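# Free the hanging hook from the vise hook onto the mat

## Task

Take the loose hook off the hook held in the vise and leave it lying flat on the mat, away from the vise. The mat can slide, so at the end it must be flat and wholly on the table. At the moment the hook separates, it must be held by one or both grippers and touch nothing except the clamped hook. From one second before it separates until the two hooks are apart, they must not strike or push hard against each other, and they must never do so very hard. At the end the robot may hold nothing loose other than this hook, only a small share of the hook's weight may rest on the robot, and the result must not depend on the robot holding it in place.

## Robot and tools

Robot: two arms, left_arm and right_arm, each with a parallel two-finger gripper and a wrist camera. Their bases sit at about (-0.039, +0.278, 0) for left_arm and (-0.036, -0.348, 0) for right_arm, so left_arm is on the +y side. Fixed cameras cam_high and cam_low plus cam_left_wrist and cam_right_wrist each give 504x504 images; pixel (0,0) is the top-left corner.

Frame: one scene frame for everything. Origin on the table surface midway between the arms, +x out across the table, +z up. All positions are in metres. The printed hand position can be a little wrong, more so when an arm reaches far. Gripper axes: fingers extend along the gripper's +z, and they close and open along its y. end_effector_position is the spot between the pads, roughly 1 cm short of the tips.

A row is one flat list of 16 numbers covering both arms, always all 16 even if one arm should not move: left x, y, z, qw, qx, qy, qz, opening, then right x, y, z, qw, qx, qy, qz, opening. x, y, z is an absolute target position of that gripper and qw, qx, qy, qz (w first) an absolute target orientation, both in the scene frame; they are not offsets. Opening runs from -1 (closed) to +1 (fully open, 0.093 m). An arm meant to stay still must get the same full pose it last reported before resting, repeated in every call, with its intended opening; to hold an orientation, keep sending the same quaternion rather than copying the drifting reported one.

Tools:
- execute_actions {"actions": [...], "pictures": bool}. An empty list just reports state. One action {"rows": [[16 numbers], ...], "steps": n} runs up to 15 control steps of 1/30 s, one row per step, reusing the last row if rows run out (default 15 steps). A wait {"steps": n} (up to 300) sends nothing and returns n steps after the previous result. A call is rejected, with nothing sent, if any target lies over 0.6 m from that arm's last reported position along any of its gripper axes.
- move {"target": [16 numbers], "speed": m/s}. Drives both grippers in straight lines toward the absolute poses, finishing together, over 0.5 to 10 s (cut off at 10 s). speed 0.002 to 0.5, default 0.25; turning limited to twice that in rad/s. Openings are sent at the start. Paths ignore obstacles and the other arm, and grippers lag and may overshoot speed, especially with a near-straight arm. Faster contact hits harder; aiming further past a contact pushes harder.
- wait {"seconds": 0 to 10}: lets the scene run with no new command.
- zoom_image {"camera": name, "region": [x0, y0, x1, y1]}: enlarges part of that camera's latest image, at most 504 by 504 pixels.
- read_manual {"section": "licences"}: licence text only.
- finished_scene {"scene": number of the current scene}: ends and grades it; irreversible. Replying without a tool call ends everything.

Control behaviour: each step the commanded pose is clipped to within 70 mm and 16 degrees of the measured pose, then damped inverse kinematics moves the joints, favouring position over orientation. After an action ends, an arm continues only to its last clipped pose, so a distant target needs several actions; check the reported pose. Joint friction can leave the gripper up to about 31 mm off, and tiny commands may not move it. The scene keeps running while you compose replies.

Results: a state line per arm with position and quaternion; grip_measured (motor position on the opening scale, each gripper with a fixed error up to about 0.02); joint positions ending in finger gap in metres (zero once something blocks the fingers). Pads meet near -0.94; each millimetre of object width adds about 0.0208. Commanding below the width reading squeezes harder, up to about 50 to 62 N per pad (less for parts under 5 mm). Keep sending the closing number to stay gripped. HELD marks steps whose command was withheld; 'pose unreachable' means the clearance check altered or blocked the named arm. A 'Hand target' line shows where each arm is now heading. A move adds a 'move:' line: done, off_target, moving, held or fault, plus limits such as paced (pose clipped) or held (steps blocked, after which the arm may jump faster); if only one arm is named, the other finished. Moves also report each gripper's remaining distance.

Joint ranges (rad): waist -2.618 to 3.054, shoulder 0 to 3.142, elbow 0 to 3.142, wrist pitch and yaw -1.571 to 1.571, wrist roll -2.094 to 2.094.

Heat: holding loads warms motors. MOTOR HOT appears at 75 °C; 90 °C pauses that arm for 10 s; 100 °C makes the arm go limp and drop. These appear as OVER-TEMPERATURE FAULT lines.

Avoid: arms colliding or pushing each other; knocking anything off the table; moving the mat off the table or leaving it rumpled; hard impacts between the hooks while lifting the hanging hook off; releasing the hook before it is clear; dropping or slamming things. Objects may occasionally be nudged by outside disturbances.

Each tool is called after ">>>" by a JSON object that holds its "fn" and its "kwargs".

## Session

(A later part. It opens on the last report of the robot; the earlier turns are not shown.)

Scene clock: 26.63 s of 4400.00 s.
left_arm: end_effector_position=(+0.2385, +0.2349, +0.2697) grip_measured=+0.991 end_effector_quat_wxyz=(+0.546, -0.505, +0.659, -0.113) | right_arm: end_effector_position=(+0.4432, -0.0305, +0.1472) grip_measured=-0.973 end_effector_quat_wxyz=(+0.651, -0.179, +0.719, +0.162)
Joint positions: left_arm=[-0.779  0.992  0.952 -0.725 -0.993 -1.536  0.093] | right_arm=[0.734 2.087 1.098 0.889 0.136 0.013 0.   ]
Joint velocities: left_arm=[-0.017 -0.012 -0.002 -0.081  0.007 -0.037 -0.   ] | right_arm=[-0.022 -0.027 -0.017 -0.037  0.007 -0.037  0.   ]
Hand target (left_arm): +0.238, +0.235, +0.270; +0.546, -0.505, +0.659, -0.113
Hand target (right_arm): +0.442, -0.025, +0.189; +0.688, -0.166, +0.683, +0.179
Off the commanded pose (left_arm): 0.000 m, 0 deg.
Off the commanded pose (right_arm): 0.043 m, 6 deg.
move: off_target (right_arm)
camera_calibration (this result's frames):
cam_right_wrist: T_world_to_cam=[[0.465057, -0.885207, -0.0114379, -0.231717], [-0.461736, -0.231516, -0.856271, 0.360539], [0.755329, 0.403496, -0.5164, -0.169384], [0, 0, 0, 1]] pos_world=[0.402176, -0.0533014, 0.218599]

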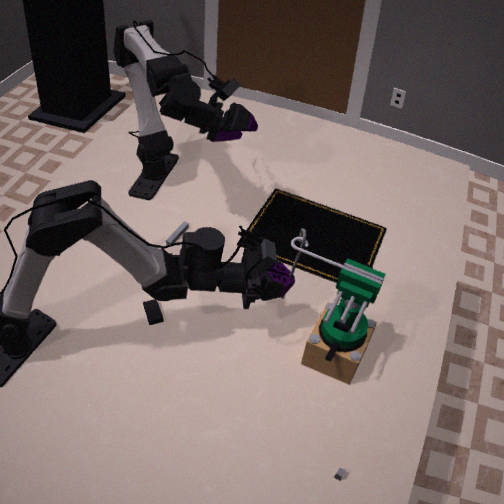

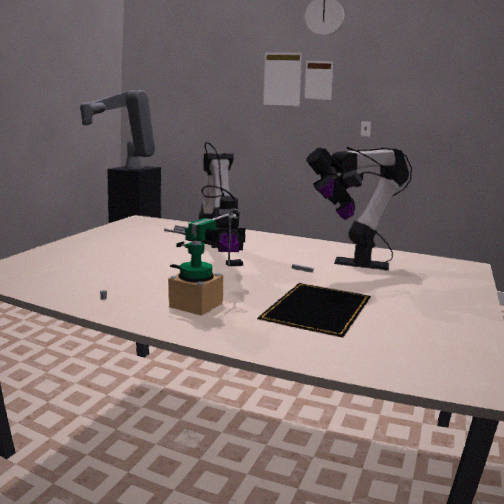

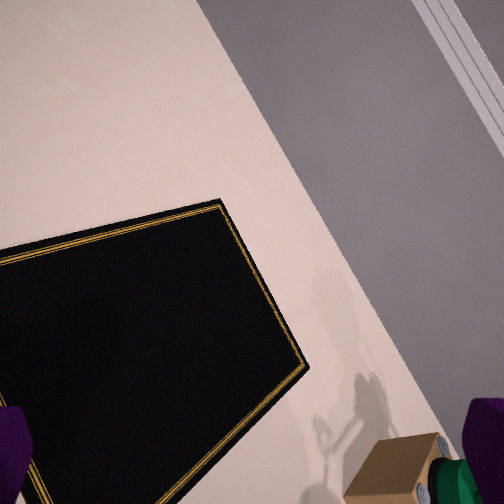

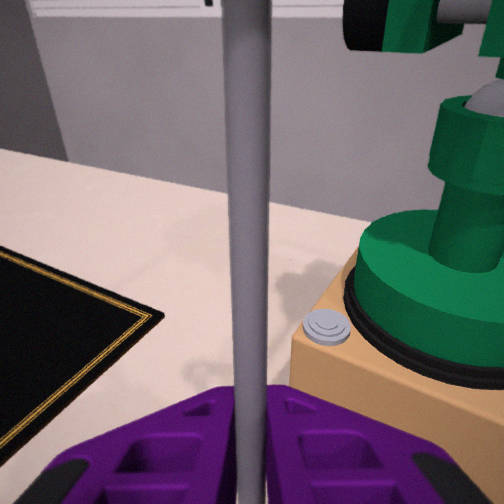

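>>> {"fn": "move", "kwargs": {"target": [0.2385,0.2349,0.2697,0.546,-0.505,0.659,-0.113,1,0.441,-0.019,0.125,0.689,-0.166,0.683,0.179,-1], "speed": 0.05}}

>>> {"fn": "move", "kwargs": {"target": [0.2385,0.2349,0.2697,0.546,-0.505,0.659,-0.113,1,0.441,-0.017,0.18,0.689,-0.155,0.683,0.19,-1], "speed": 0.04}}

>>> {"fn": "zoom_image", "kwargs": {"camera": "cam_high", "region": [260, 200, 340, 280]}}

>>> {"fn": "zoom_image", "kwargs": {"camera": "cam_low", "region": [190, 180, 270, 260]}}

Scene clock: 29.50 s of 4400.00 s.
left_arm: end_effector_position=(+0.2385, +0.2349, +0.2697) grip_measured=+0.991 end_effector_quat_wxyz=(+0.546, -0.505, +0.659, -0.113) | right_arm: end_effector_position=(+0.4448, -0.0224, +0.1321) grip_measured=-0.973 end_effector_quat_wxyz=(+0.689, -0.165, +0.683, +0.177)
Joint positions: left_arm=[-0.779  0.992  0.952 -0.725 -0.993 -1.536  0.093] | right_arm=[0.747 2.22  1.098 1.135 0.149 0.013 0.   ]
Joint velocities: left_arm=[ 0.002 -0.002 -0.012 -0.022 -0.037  0.081 -0.   ] | right_arm=[ 0.007  0.012 -0.002 -0.022 -0.051 -0.081  0.   ]
Hand target (left_arm): +0.238, +0.235, +0.270; +0.546, -0.505, +0.659, -0.113
Hand target (right_arm): +0.441, -0.019, +0.126; +0.689, -0.166, +0.683, +0.178
Off the commanded pose (left_arm): 0.000 m, 0 deg.
Off the commanded pose (right_arm): 0.009 m, 0 deg.
move: done
camera_calibration (this result's frames):
cam_right_wrist: T_world_to_cam=[[0.467164, -0.883747, -0.0273732, -0.224305], [-0.380871, -0.173203, -0.908261, 0.322463], [0.797932, 0.434732, -0.417508, -0.212963], [0, 0, 0, 1]] pos_world=[0.397534, -0.0497952, 0.197827]

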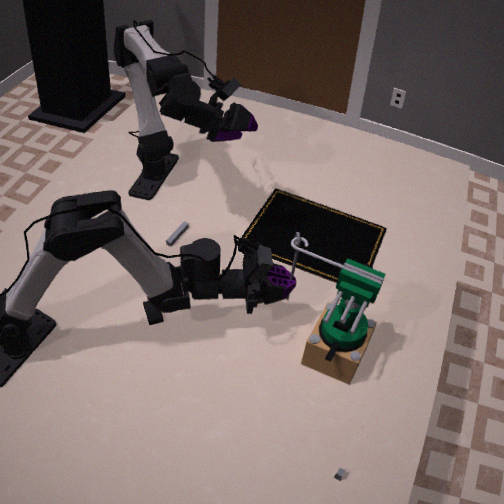

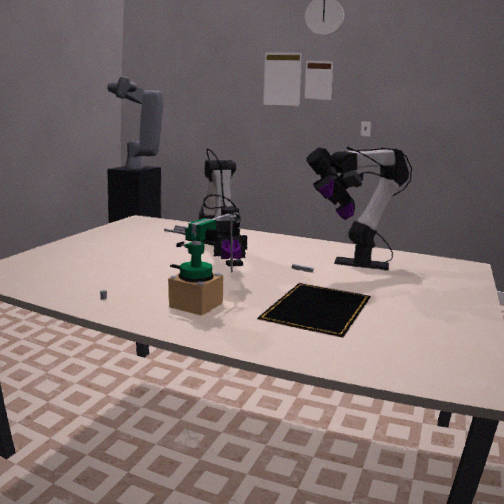

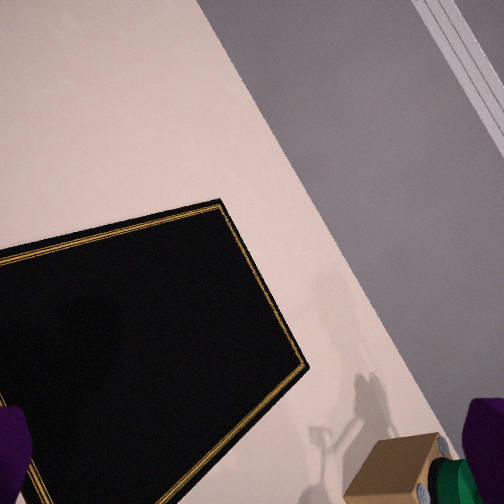

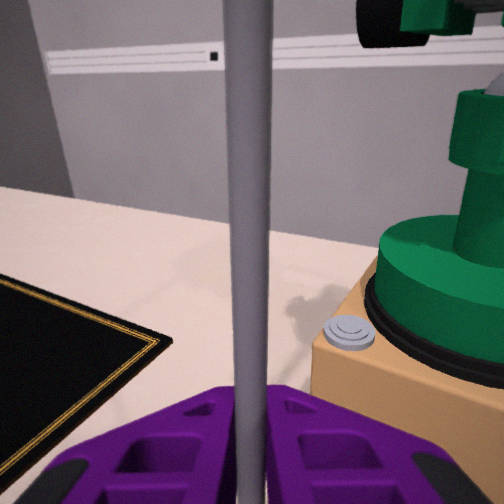

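Scene clock: 30.97 s of 4400.00 s.
left_arm: end_effector_position=(+0.2385, +0.2349, +0.2697) grip_measured=+0.991 end_effector_quat_wxyz=(+0.546, -0.505, +0.659, -0.113) | right_arm: end_effector_position=(+0.4405, -0.0230, +0.1620) grip_measured=-0.973 end_effector_quat_wxyz=(+0.679, -0.163, +0.693, +0.181)
Joint positions: left_arm=[-0.779  0.992  0.952 -0.725 -0.993 -1.536  0.093] | right_arm=[0.752 2.107 1.098 0.996 0.151 0.031 0.   ]
Joint velocities: left_arm=[ 0.002  0.002 -0.012 -0.022 -0.081 -0.037  0.001] | right_arm=[-0.002  0.007 -0.002 -0.066 -0.139  0.007  0.   ]
Hand target (left_arm): +0.238, +0.235, +0.270; +0.546, -0.505, +0.659, -0.113
Hand target (right_arm): +0.440, -0.017, +0.180; +0.688, -0.155, +0.683, +0.190
Off the commanded pose (left_arm): 0.000 m, 0 deg.
Off the commanded pose (right_arm): 0.019 m, 2 deg.
move: off_target (right_arm)
camera_calibration (this result's frames):
cam_right_wrist: T_world_to_cam=[[0.468211, -0.882682, -0.0406295, -0.220265], [-0.406269, -0.174214, -0.896992, 0.357265], [0.784681, 0.436488, -0.440176, -0.187267], [0, 0, 0, 1]] pos_world=[0.395222, -0.050444, 0.229085]

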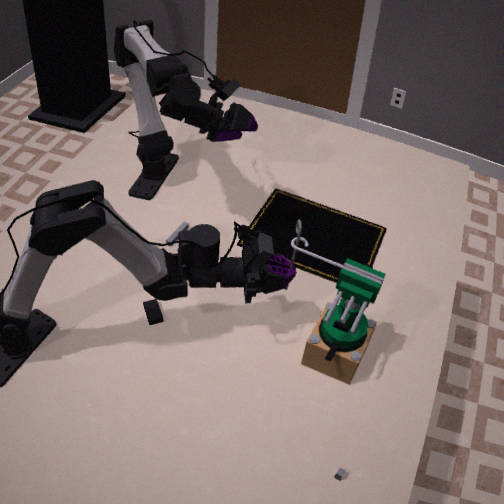

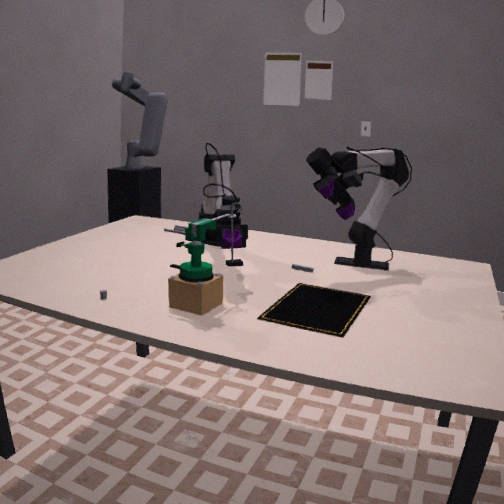

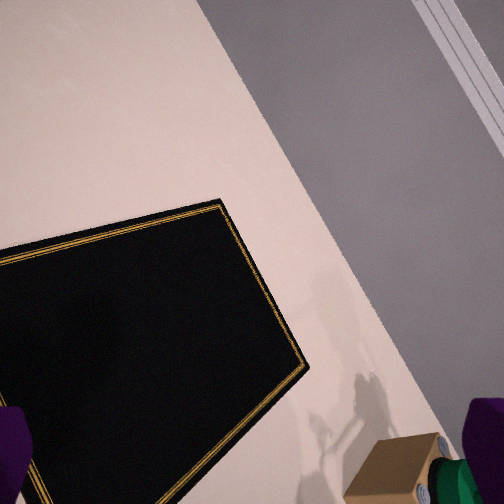

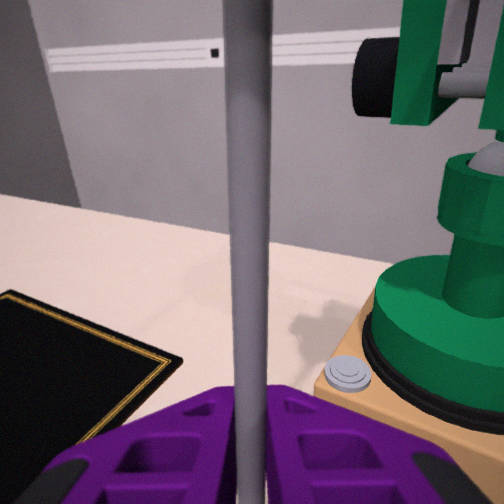

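Region (260, 200, 340, 280) of cam_high's 504x504 image, scaled by 6.300, with more detail than that image has.

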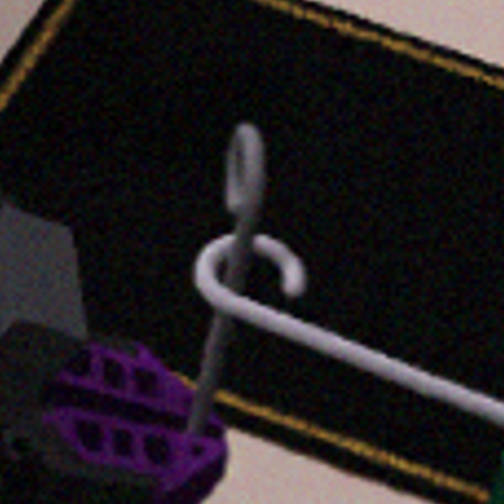

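Region (190, 180, 270, 260) of cam_low's 504x504 image, scaled by 6.300, with more detail than that image has.

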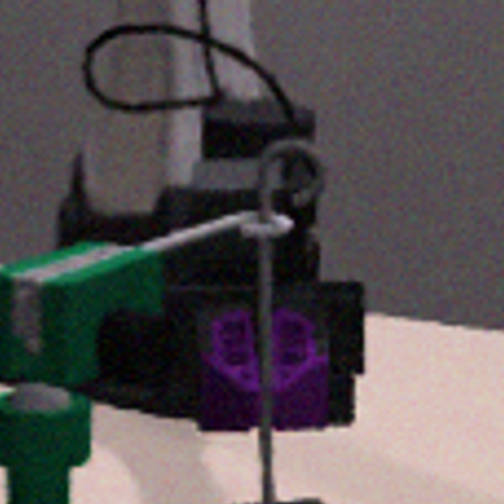

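>>> {"fn": "move", "kwargs": {"target": [0.2385,0.2349,0.2697,0.546,-0.505,0.659,-0.113,1,0.452,-0.020,0.18,0.688,-0.155,0.683,0.19,-1], "speed": 0.04}}

>>> {"fn": "zoom_image", "kwargs": {"camera": "cam_high", "region": [260, 200, 340, 280]}}

Scene clock: 33.73 s of 4400.00 s.
left_arm: end_effector_position=(+0.2385, +0.2349, +0.2697) grip_measured=+0.991 end_effector_quat_wxyz=(+0.546, -0.505, +0.659, -0.113) | right_arm: end_effector_position=(+0.4453, -0.0187, +0.1721) grip_measured=-0.973 end_effector_quat_wxyz=(+0.683, -0.162, +0.688, +0.184)
Joint positions: left_arm=[-0.779  0.992  0.952 -0.725 -0.993 -1.536  0.093] | right_arm=[0.752 2.107 1.135 0.973 0.148 0.032 0.   ]
Joint velocities: left_arm=[ 0.007  0.007  0.002 -0.037 -0.051 -0.037  0.001] | right_arm=[ 0.012 -0.002 -0.007 -0.081 -0.037 -0.022  0.   ]
Hand target (left_arm): +0.238, +0.235, +0.270; +0.546, -0.505, +0.659, -0.113
Hand target (right_arm): +0.452, -0.020, +0.180; +0.688, -0.155, +0.683, +0.190
Off the commanded pose (left_arm): 0.000 m, 0 deg.
Off the commanded pose (right_arm): 0.010 m, 1 deg.
move: done
camera_calibration (this result's frames):
cam_right_wrist: T_world_to_cam=[[0.471673, -0.880681, -0.0438806, -0.219251], [-0.396288, -0.167262, -0.902762, 0.365659], [0.787706, 0.443198, -0.427897, -0.191803], [0, 0, 0, 1]] pos_world=[0.399405, -0.046923, 0.238411]

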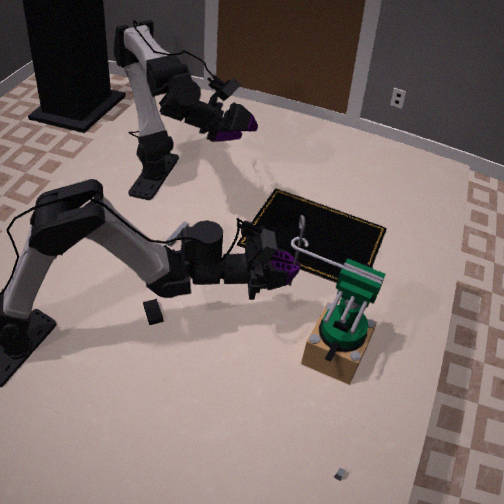

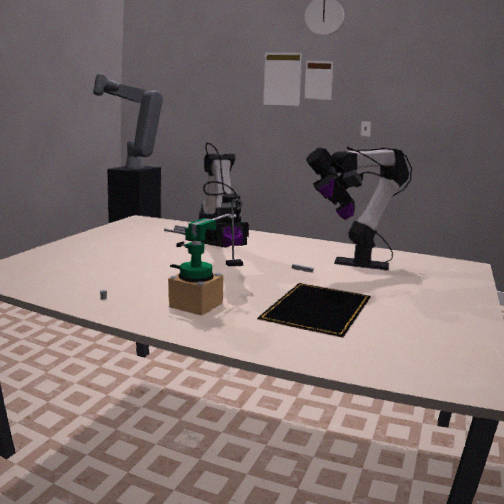

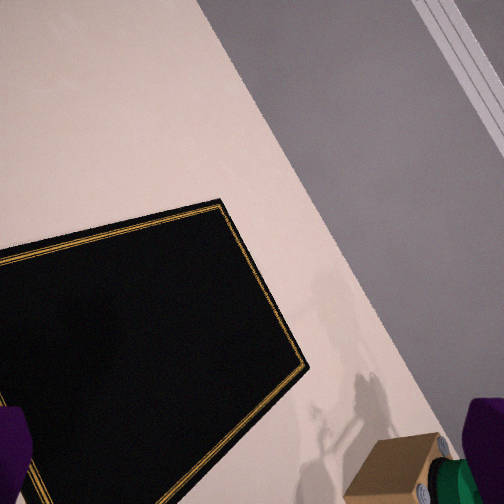

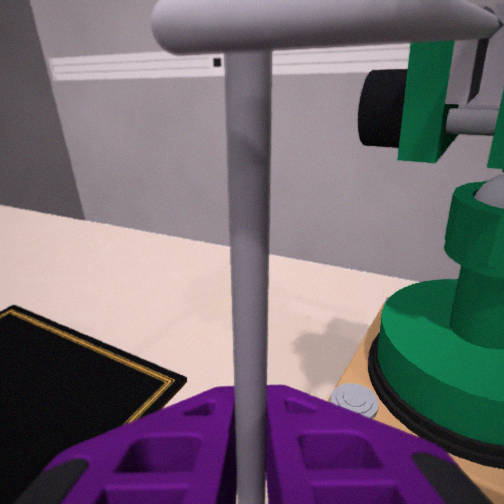

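Region (260, 200, 340, 280) of cam_high's 504x504 image, scaled by 6.300, with more detail than that image has.

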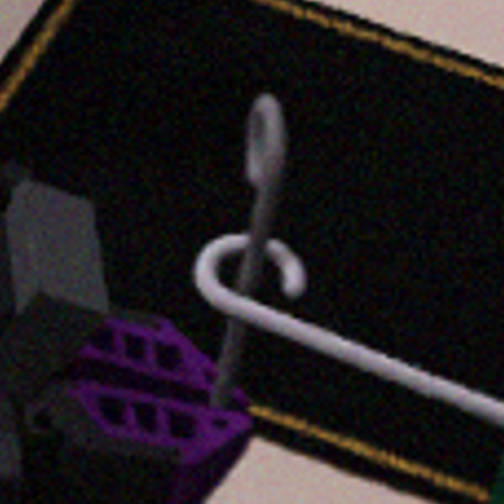

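>>> {"fn": "move", "kwargs": {"target": [0.2385,0.2349,0.2697,0.546,-0.505,0.659,-0.113,1,0.463,-0.031,0.175,0.688,-0.155,0.683,0.19,-1], "speed": 0.04}}

>>> {"fn": "zoom_image", "kwargs": {"camera": "cam_high", "region": [260, 200, 340, 280]}}

Scene clock: 36.07 s of 4400.00 s.
left_arm: end_effector_position=(+0.2385, +0.2349, +0.2697) grip_measured=+0.991 end_effector_quat_wxyz=(+0.546, -0.505, +0.659, -0.113) | right_arm: end_effector_position=(+0.4543, -0.0312, +0.1717) grip_measured=-0.973 end_effector_quat_wxyz=(+0.683, -0.162, +0.689, +0.184)
Joint positions: left_arm=[-0.779  0.992  0.952 -0.725 -0.993 -1.536  0.093] | right_arm=[0.715 2.107 1.135 0.971 0.112 0.032 0.   ]
Joint velocities: left_arm=[-0.012 -0.002 -0.007  0.022 -0.066  0.007 -0.   ] | right_arm=[ 0.002 -0.022  0.017 -0.066 -0.022 -0.022  0.   ]
Hand target (left_arm): +0.238, +0.235, +0.270; +0.546, -0.505, +0.659, -0.113
Hand target (right_arm): +0.463, -0.031, +0.175; +0.688, -0.155, +0.683, +0.190
Off the commanded pose (left_arm): 0.000 m, 0 deg.
Off the commanded pose (right_arm): 0.009 m, 1 deg.
move: done
camera_calibration (this result's frames):
cam_right_wrist: T_world_to_cam=[[0.470939, -0.881065, -0.0440599, -0.234147], [-0.397697, -0.167461, -0.902105, 0.367315], [0.787435, 0.442359, -0.42926, -0.193162], [0, 0, 0, 1]] pos_world=[0.408451, -0.0593409, 0.238124]

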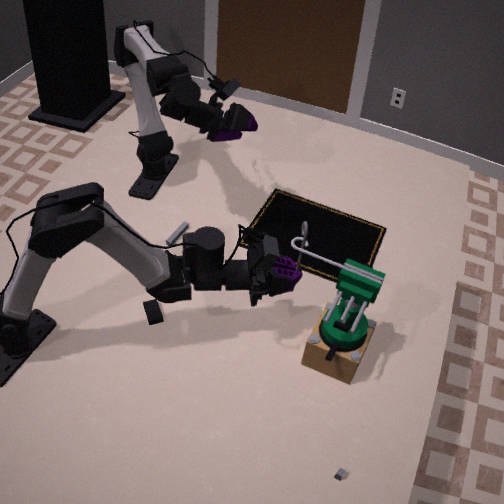

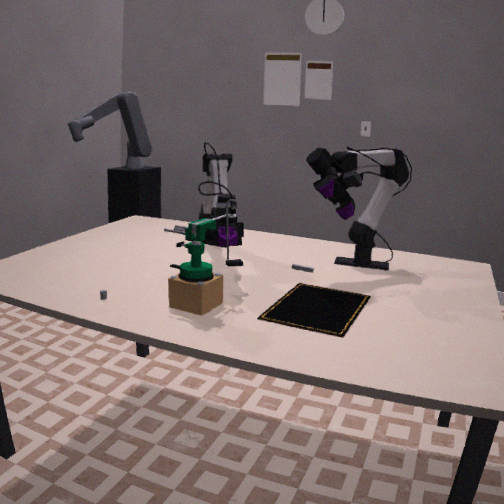

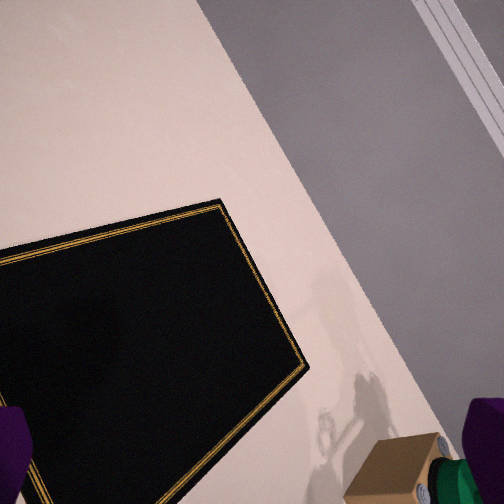

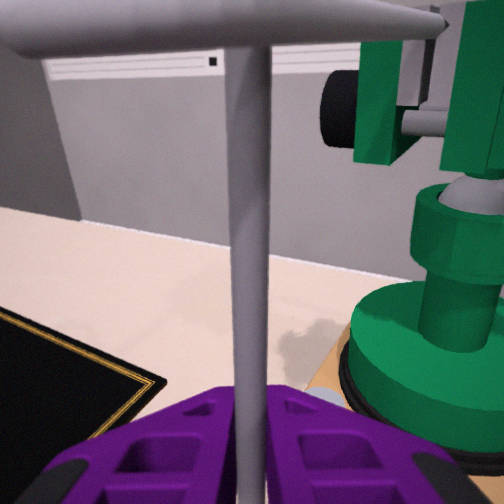

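Region (260, 200, 340, 280) of cam_high's 504x504 image, scaled by 6.300, with more detail than that image has.

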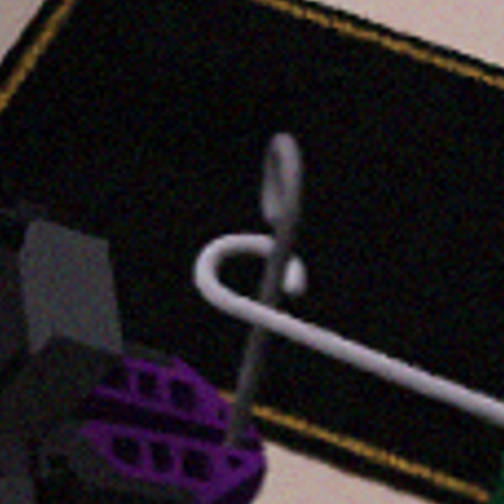

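>>> {"fn": "move", "kwargs": {"target": [0.2385,0.2349,0.2697,0.546,-0.505,0.659,-0.113,1,0.488,-0.034,0.175,0.688,-0.155,0.683,0.19,-1], "speed": 0.03}}

>>> {"fn": "zoom_image", "kwargs": {"camera": "cam_high", "region": [260, 200, 340, 280]}}

Scene clock: 38.23 s of 4400.00 s.
left_arm: end_effector_position=(+0.2385, +0.2349, +0.2697) grip_measured=+0.991 end_effector_quat_wxyz=(+0.546, -0.505, +0.659, -0.113) | right_arm: end_effector_position=(+0.4812, -0.0329, +0.1736) grip_measured=-0.973 end_effector_quat_wxyz=(+0.686, -0.160, +0.685, +0.185)
Joint positions: left_arm=[-0.779  0.992  0.952 -0.725 -0.993 -1.536  0.093] | right_arm=[0.677 2.171 1.243 0.939 0.075 0.033 0.   ]
Joint velocities: left_arm=[ 0.007 -0.012 -0.017  0.081  0.037 -0.022  0.   ] | right_arm=[ 0.012 -0.017 -0.037 -0.11  -0.007 -0.081  0.   ]
Hand target (left_arm): +0.238, +0.235, +0.270; +0.546, -0.505, +0.659, -0.113
Hand target (right_arm): +0.488, -0.034, +0.175; +0.688, -0.155, +0.683, +0.190
Off the commanded pose (left_arm): 0.000 m, 0 deg.
Off the commanded pose (right_arm): 0.007 m, 1 deg.
move: done
camera_calibration (this result's frames):
cam_right_wrist: T_world_to_cam=[[0.470335, -0.881303, -0.0457113, -0.247676], [-0.389793, -0.160996, -0.90672, 0.376596], [0.791736, 0.44428, -0.419248, -0.21655], [0, 0, 0, 1]] pos_world=[0.434736, -0.0614387, 0.239357]

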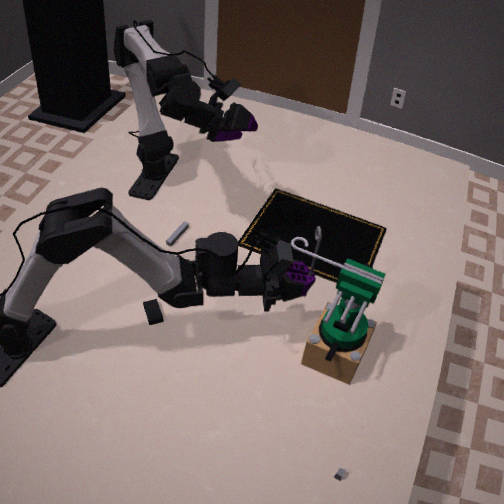

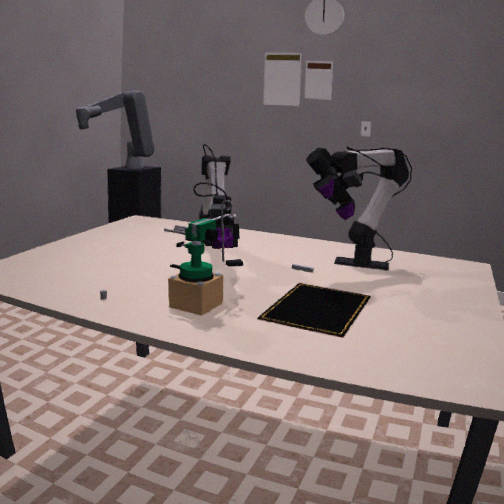

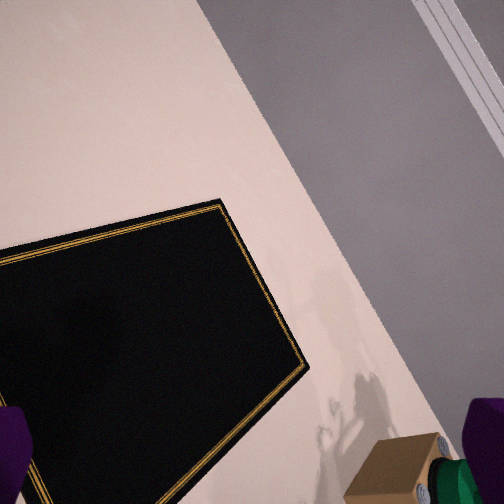

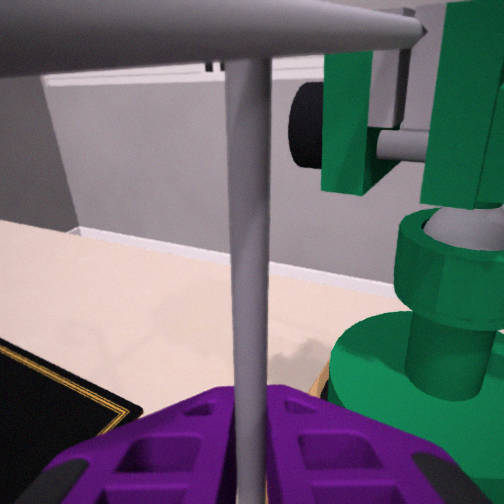

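Region (260, 200, 340, 280) of cam_high's 504x504 image, scaled by 6.300, with more detail than that image has.

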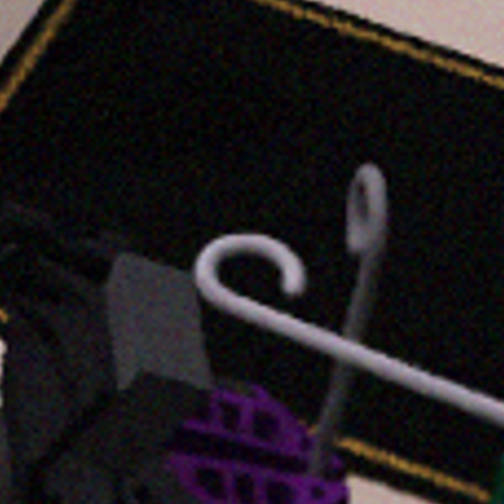

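>>> {"fn": "move", "kwargs": {"target": [0.2385,0.2349,0.2697,0.546,-0.505,0.659,-0.113,1,0.49,-0.02,0.12,0.688,-0.155,0.683,0.19,-1], "speed": 0.06}}

>>> {"fn": "move", "kwargs": {"target": [0.2385,0.2349,0.2697,0.546,-0.505,0.659,-0.113,1,0.44,0.10,0.13,0.688,-0.155,0.683,0.19,-1], "speed": 0.1}}

>>> {"fn": "move", "kwargs": {"target": [0.2385,0.2349,0.2697,0.546,-0.505,0.659,-0.113,1,0.42,0.10,0.10,0,-0.259,0.966,0,-1], "speed": 0.15}}

Scene clock: 43.20 s of 4400.00 s.
left_arm: end_effector_position=(+0.2385, +0.2349, +0.2697) grip_measured=+0.991 end_effector_quat_wxyz=(+0.546, -0.505, +0.659, -0.113) | right_arm: end_effector_position=(+0.4886, -0.0290, +0.1085) grip_measured=-0.973 end_effector_quat_wxyz=(+0.673, -0.163, +0.699, +0.179)
Joint positions: left_arm=[-0.779  0.992  0.952 -0.725 -0.993 -1.536  0.093] | right_arm=[0.677 2.34  1.263 1.048 0.079 0.034 0.   ]
Joint velocities: left_arm=[ 0.002  0.007 -0.002 -0.022 -0.022 -0.007  0.001] | right_arm=[-0.022  0.002 -0.002  0.081 -0.037  0.037  0.   ]
Hand target (left_arm): +0.238, +0.235, +0.270; +0.546, -0.505, +0.659, -0.113
Hand target (right_arm): +0.489, -0.020, +0.120; +0.688, -0.155, +0.683, +0.190
Off the commanded pose (left_arm): 0.000 m, 0 deg.
Off the commanded pose (right_arm): 0.015 m, 3 deg.
After step 90, 0.77 s passed at rest.
move: off_target (right_arm)
camera_calibration (this result's frames):
cam_right_wrist: T_world_to_cam=[[0.465107, -0.884199, -0.043204, -0.248502], [-0.421136, -0.178071, -0.889346, 0.334081], [0.778665, 0.431836, -0.45519, -0.241531], [0, 0, 0, 1]] pos_world=[0.444346, -0.0559339, 0.176434]

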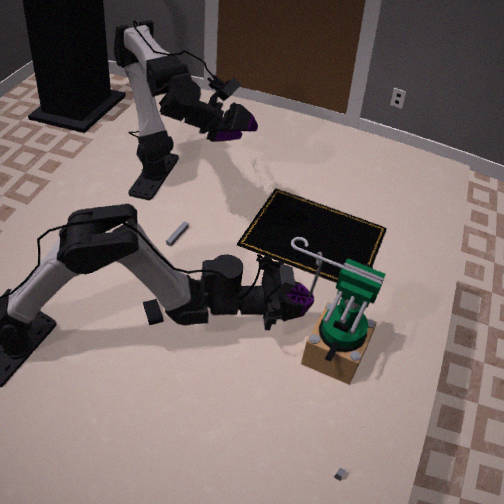

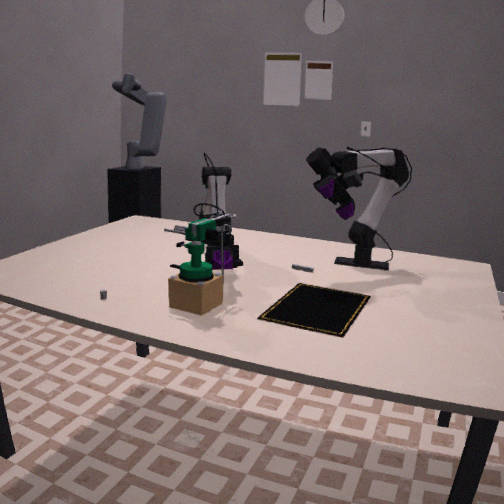

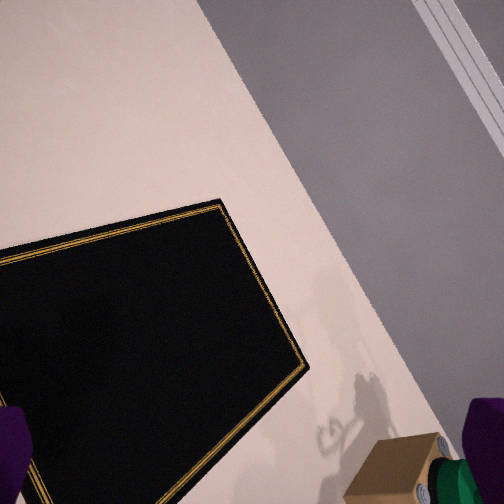

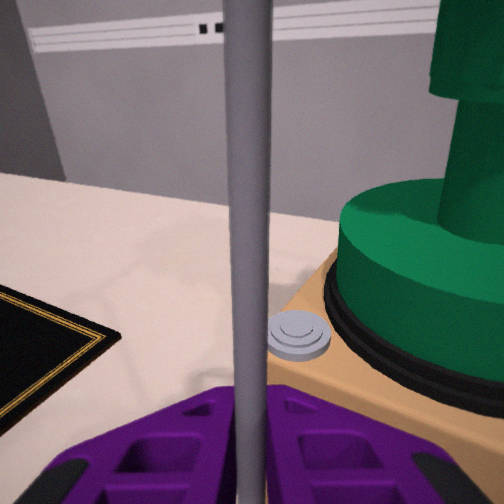

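Scene clock: 45.13 s of 4400.00 s.
left_arm: end_effector_position=(+0.2385, +0.2349, +0.2697) grip_measured=+0.991 end_effector_quat_wxyz=(+0.546, -0.505, +0.659, -0.113) | right_arm: end_effector_position=(+0.4365, +0.0966, +0.1295) grip_measured=-0.973 end_effector_quat_wxyz=(+0.685, -0.161, +0.684, +0.189)
Joint positions: left_arm=[-0.779  0.992  0.952 -0.725 -0.993 -1.536  0.093] | right_arm=[0.951 2.425 1.497 0.939 0.341 0.034 0.   ]
Joint velocities: left_arm=[-0.002  0.002 -0.002 -0.007  0.007 -0.095  0.001] | right_arm=[-0.007  0.002 -0.002 -0.051  0.037 -0.051  0.   ]
Hand target (left_arm): +0.238, +0.235, +0.270; +0.546, -0.505, +0.659, -0.113
Hand target (right_arm): +0.439, +0.099, +0.130; +0.688, -0.155, +0.683, +0.190
Off the commanded pose (left_arm): 0.000 m, 0 deg.
Off the commanded pose (right_arm): 0.005 m, 1 deg.
move: done
camera_calibration (this result's frames):
cam_right_wrist: T_world_to_cam=[[0.477335, -0.877325, -0.0495216, -0.11754], [-0.389737, -0.160865, -0.906768, 0.340007], [0.787563, 0.452132, -0.418713, -0.25617], [0, 0, 0, 1]] pos_world=[0.39037, 0.0673967, 0.195225]

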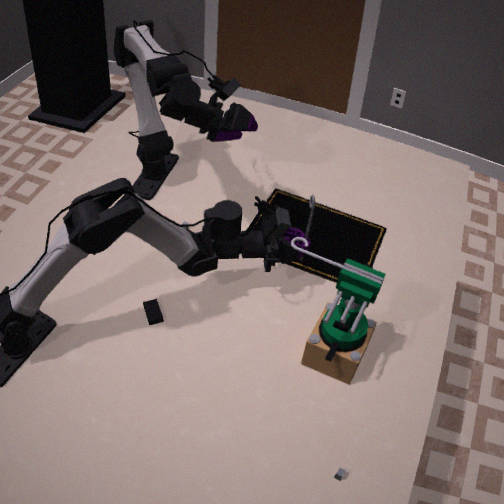

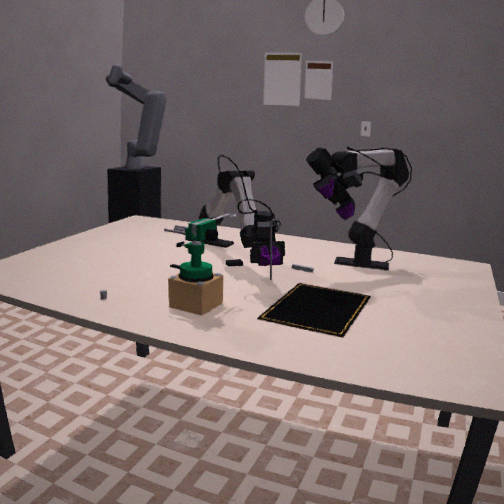

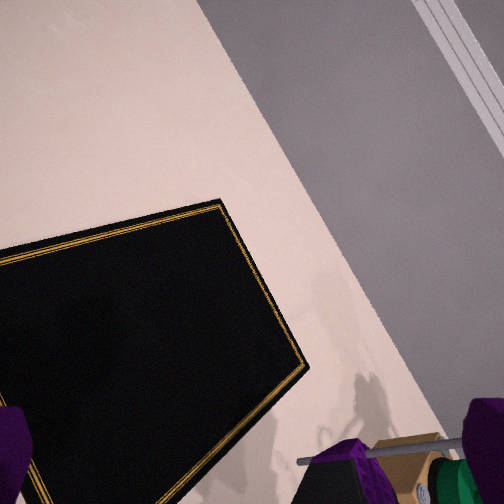

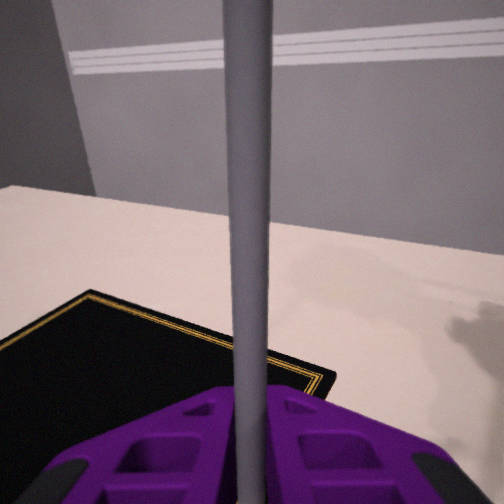

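Scene clock: 50.70 s of 4400.00 s.
left_arm: end_effector_position=(+0.2385, +0.2349, +0.2697) grip_measured=+0.991 end_effector_quat_wxyz=(+0.546, -0.505, +0.659, -0.113) | right_arm: end_effector_position=(+0.4150, +0.1017, +0.1058) grip_measured=-0.973 end_effector_quat_wxyz=(+0.263, -0.258, +0.919, +0.142)
Joint positions: left_arm=[-0.779  0.992  0.952 -0.725 -0.993 -1.536  0.093] | right_arm=[ 0.895  2.726  2.83  -1.067  0.01   0.236  0.   ]
Joint velocities: left_arm=[-0.002 -0.002 -0.007 -0.037 -0.051 -0.037 -0.001] | right_arm=[-0.012 -0.002  0.002  0.037 -0.081 -0.037  0.   ]
Hand target (left_arm): +0.238, +0.235, +0.270; +0.546, -0.505, +0.659, -0.113
Hand target (right_arm): +0.420, +0.100, +0.100; +0.260, -0.254, +0.920, +0.146
Off the commanded pose (left_arm): 0.000 m, 0 deg.
Off the commanded pose (right_arm): 0.008 m, 35 deg; orientation clipped at the last step of the last action.
elbow stopped short (right arm): the move would have taken joint 3 (elbow) straighter than the controller allows; a more bent joint 3 avoids this.
move: off_target (right_arm); limits=paced
camera_calibration (this result's frames):
cam_right_wrist: T_world_to_cam=[[0.538355, -0.832634, -0.129983, -0.125313], [-0.840848, -0.520461, -0.148645, 0.454607], [0.056116, 0.18932, -0.980311, 0.138244], [0, 0, 0, 1]] pos_world=[0.441961, 0.106093, 0.186808]

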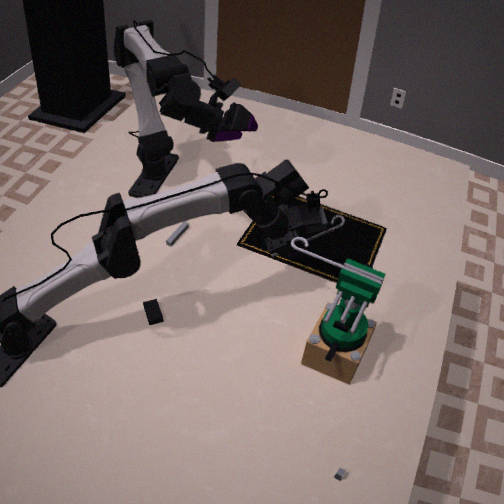

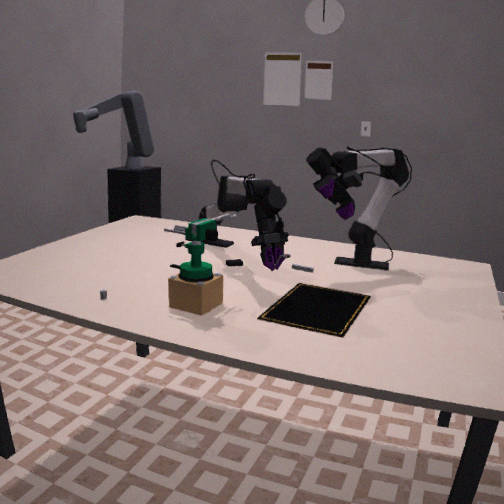

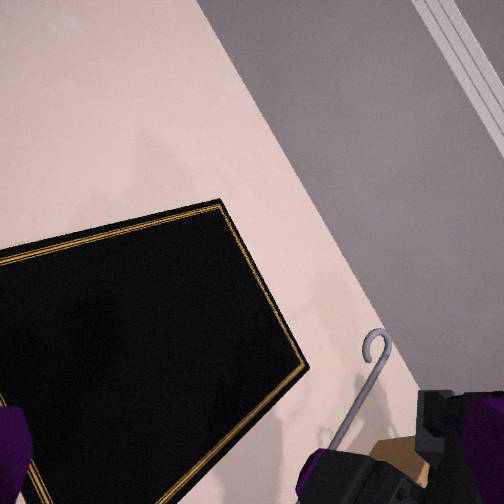

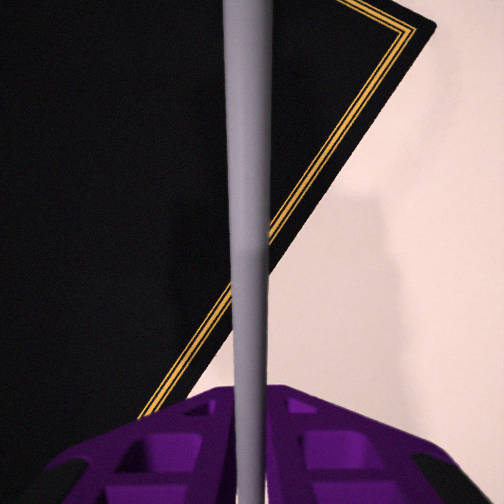

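>>> {"fn": "move", "kwargs": {"target": [0.2385,0.2349,0.2697,0.546,-0.505,0.659,-0.113,1,0.24,0.02,0.10,0,-0.259,0.966,0,-1], "speed": 0.15}}

>>> {"fn": "move", "kwargs": {"target": [0.2385,0.2349,0.2697,0.546,-0.505,0.659,-0.113,1,0.24,0.02,0.005,0,-0.259,0.966,0,-1], "speed": 0.06}}

Scene clock: 55.70 s of 4400.00 s.
left_arm: end_effector_position=(+0.2385, +0.2349, +0.2697) grip_measured=+0.991 end_effector_quat_wxyz=(+0.546, -0.505, +0.659, -0.113) | right_arm: end_effector_position=(+0.2476, +0.0204, +0.0967) grip_measured=-0.973 end_effector_quat_wxyz=(+0.005, -0.260, +0.966, +0.003)
Joint positions: left_arm=[-0.779  0.992  0.952 -0.725 -0.993 -1.536  0.093] | right_arm=[ 1.024  2.398  2.345 -1.505  0.001  0.388  0.   ]
Joint velocities: left_arm=[-0.007 -0.007 -0.002  0.037 -0.081 -0.051 -0.001] | right_arm=[ 0.002 -0.046  0.012  0.007 -0.007  0.022  0.   ]
Hand target (left_arm): +0.238, +0.235, +0.270; +0.546, -0.505, +0.659, -0.113
Hand target (right_arm): +0.240, +0.018, +0.099; -0.002, -0.257, +0.966, +0.002
Off the commanded pose (left_arm): 0.000 m, 0 deg.
Off the commanded pose (right_arm): 0.008 m, 1 deg.
move: done
camera_calibration (this result's frames):
cam_right_wrist: T_world_to_cam=[[0.491915, -0.870643, -0.000722253, -0.104281], [-0.790771, -0.447134, 0.418035, 0.20142], [-0.364282, -0.205066, -0.908431, 0.259242], [0, 0, 0, 1]] pos_world=[0.305012, 0.0524316, 0.151228]

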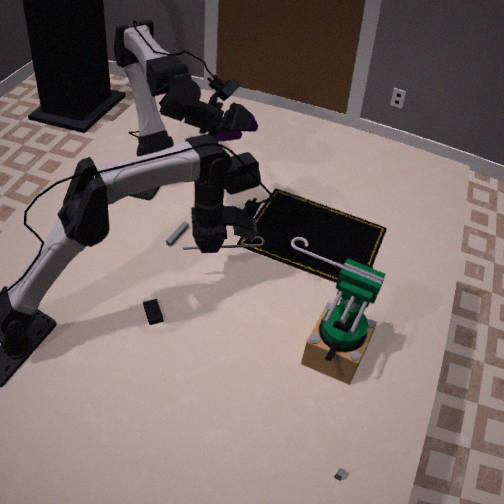

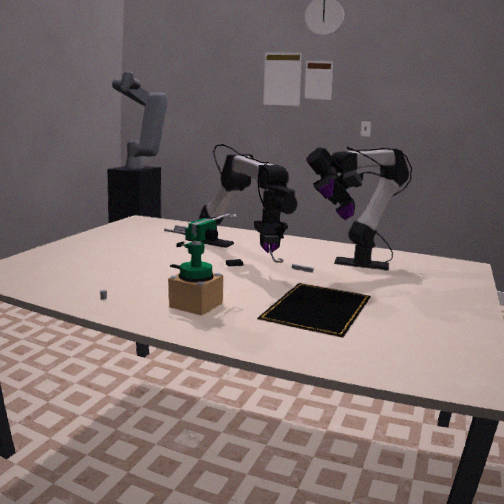

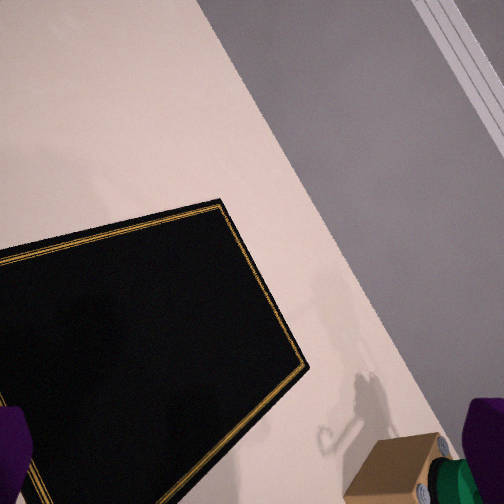

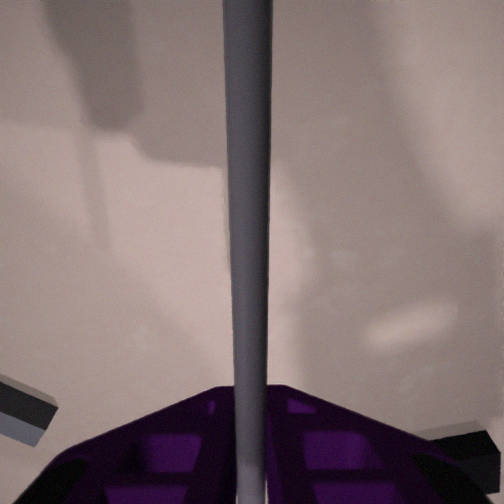

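Scene clock: 57.47 s of 4400.00 s.
left_arm: end_effector_position=(+0.2385, +0.2349, +0.2697) grip_measured=+0.991 end_effector_quat_wxyz=(+0.546, -0.505, +0.659, -0.113) | right_arm: end_effector_position=(+0.2437, +0.0153, +0.0153) grip_measured=-0.973 end_effector_quat_wxyz=(-0.004, -0.259, +0.966, -0.004)
Joint positions: left_arm=[-0.779  0.992  0.952 -0.725 -0.993 -1.536  0.093] | right_arm=[ 1.024  2.384  1.996 -1.193  0.001  0.39   0.   ]
Joint velocities: left_arm=[ 0.002 -0.012 -0.022  0.051 -0.066  0.022  0.001] | right_arm=[-0.002 -0.017 -0.007 -0.037 -0.051  0.007  0.   ]
Hand target (left_arm): +0.238, +0.235, +0.270; +0.546, -0.505, +0.659, -0.113
Hand target (right_arm): +0.240, +0.020, +0.005; -0.001, -0.259, +0.966, -0.000
Off the commanded pose (left_arm): 0.000 m, 0 deg.
Off the commanded pose (right_arm): 0.012 m, 1 deg.
move: off_target (right_arm)
camera_calibration (this result's frames):
cam_right_wrist: T_world_to_cam=[[0.490304, -0.871514, 0.00806853, -0.106543], [-0.785747, -0.438009, 0.43675, 0.228469], [-0.377099, -0.22048, -0.899547, 0.18612], [0, 0, 0, 1]] pos_world=[0.301943, 0.0482534, 0.0684998]

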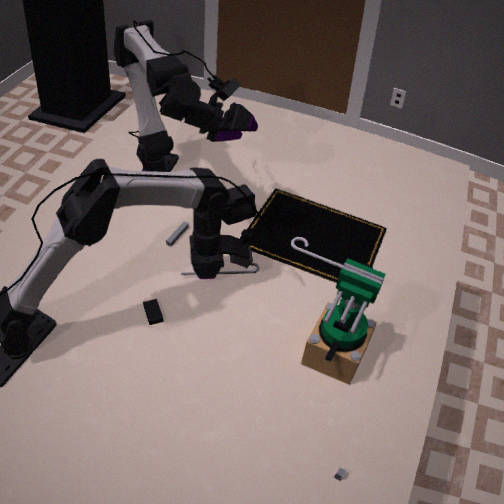

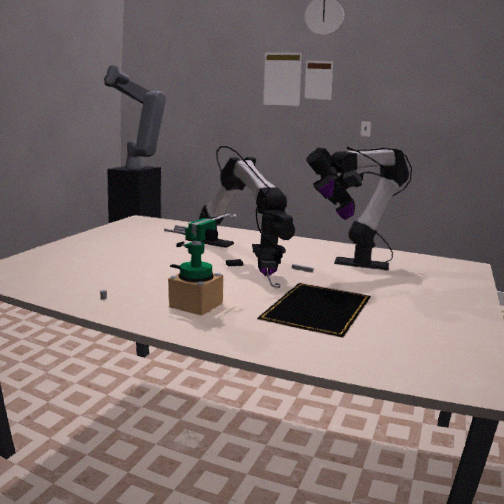

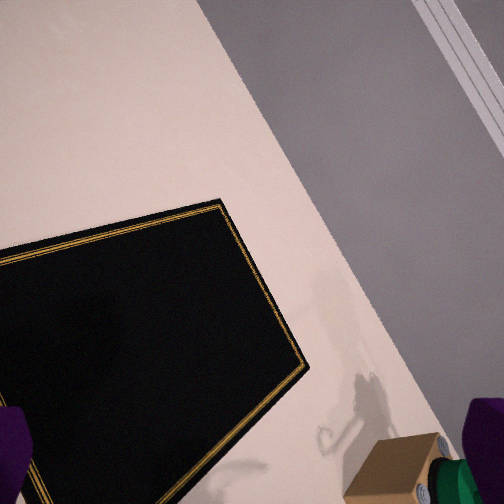

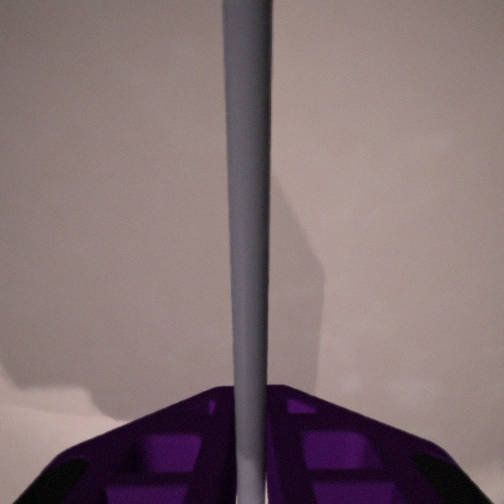

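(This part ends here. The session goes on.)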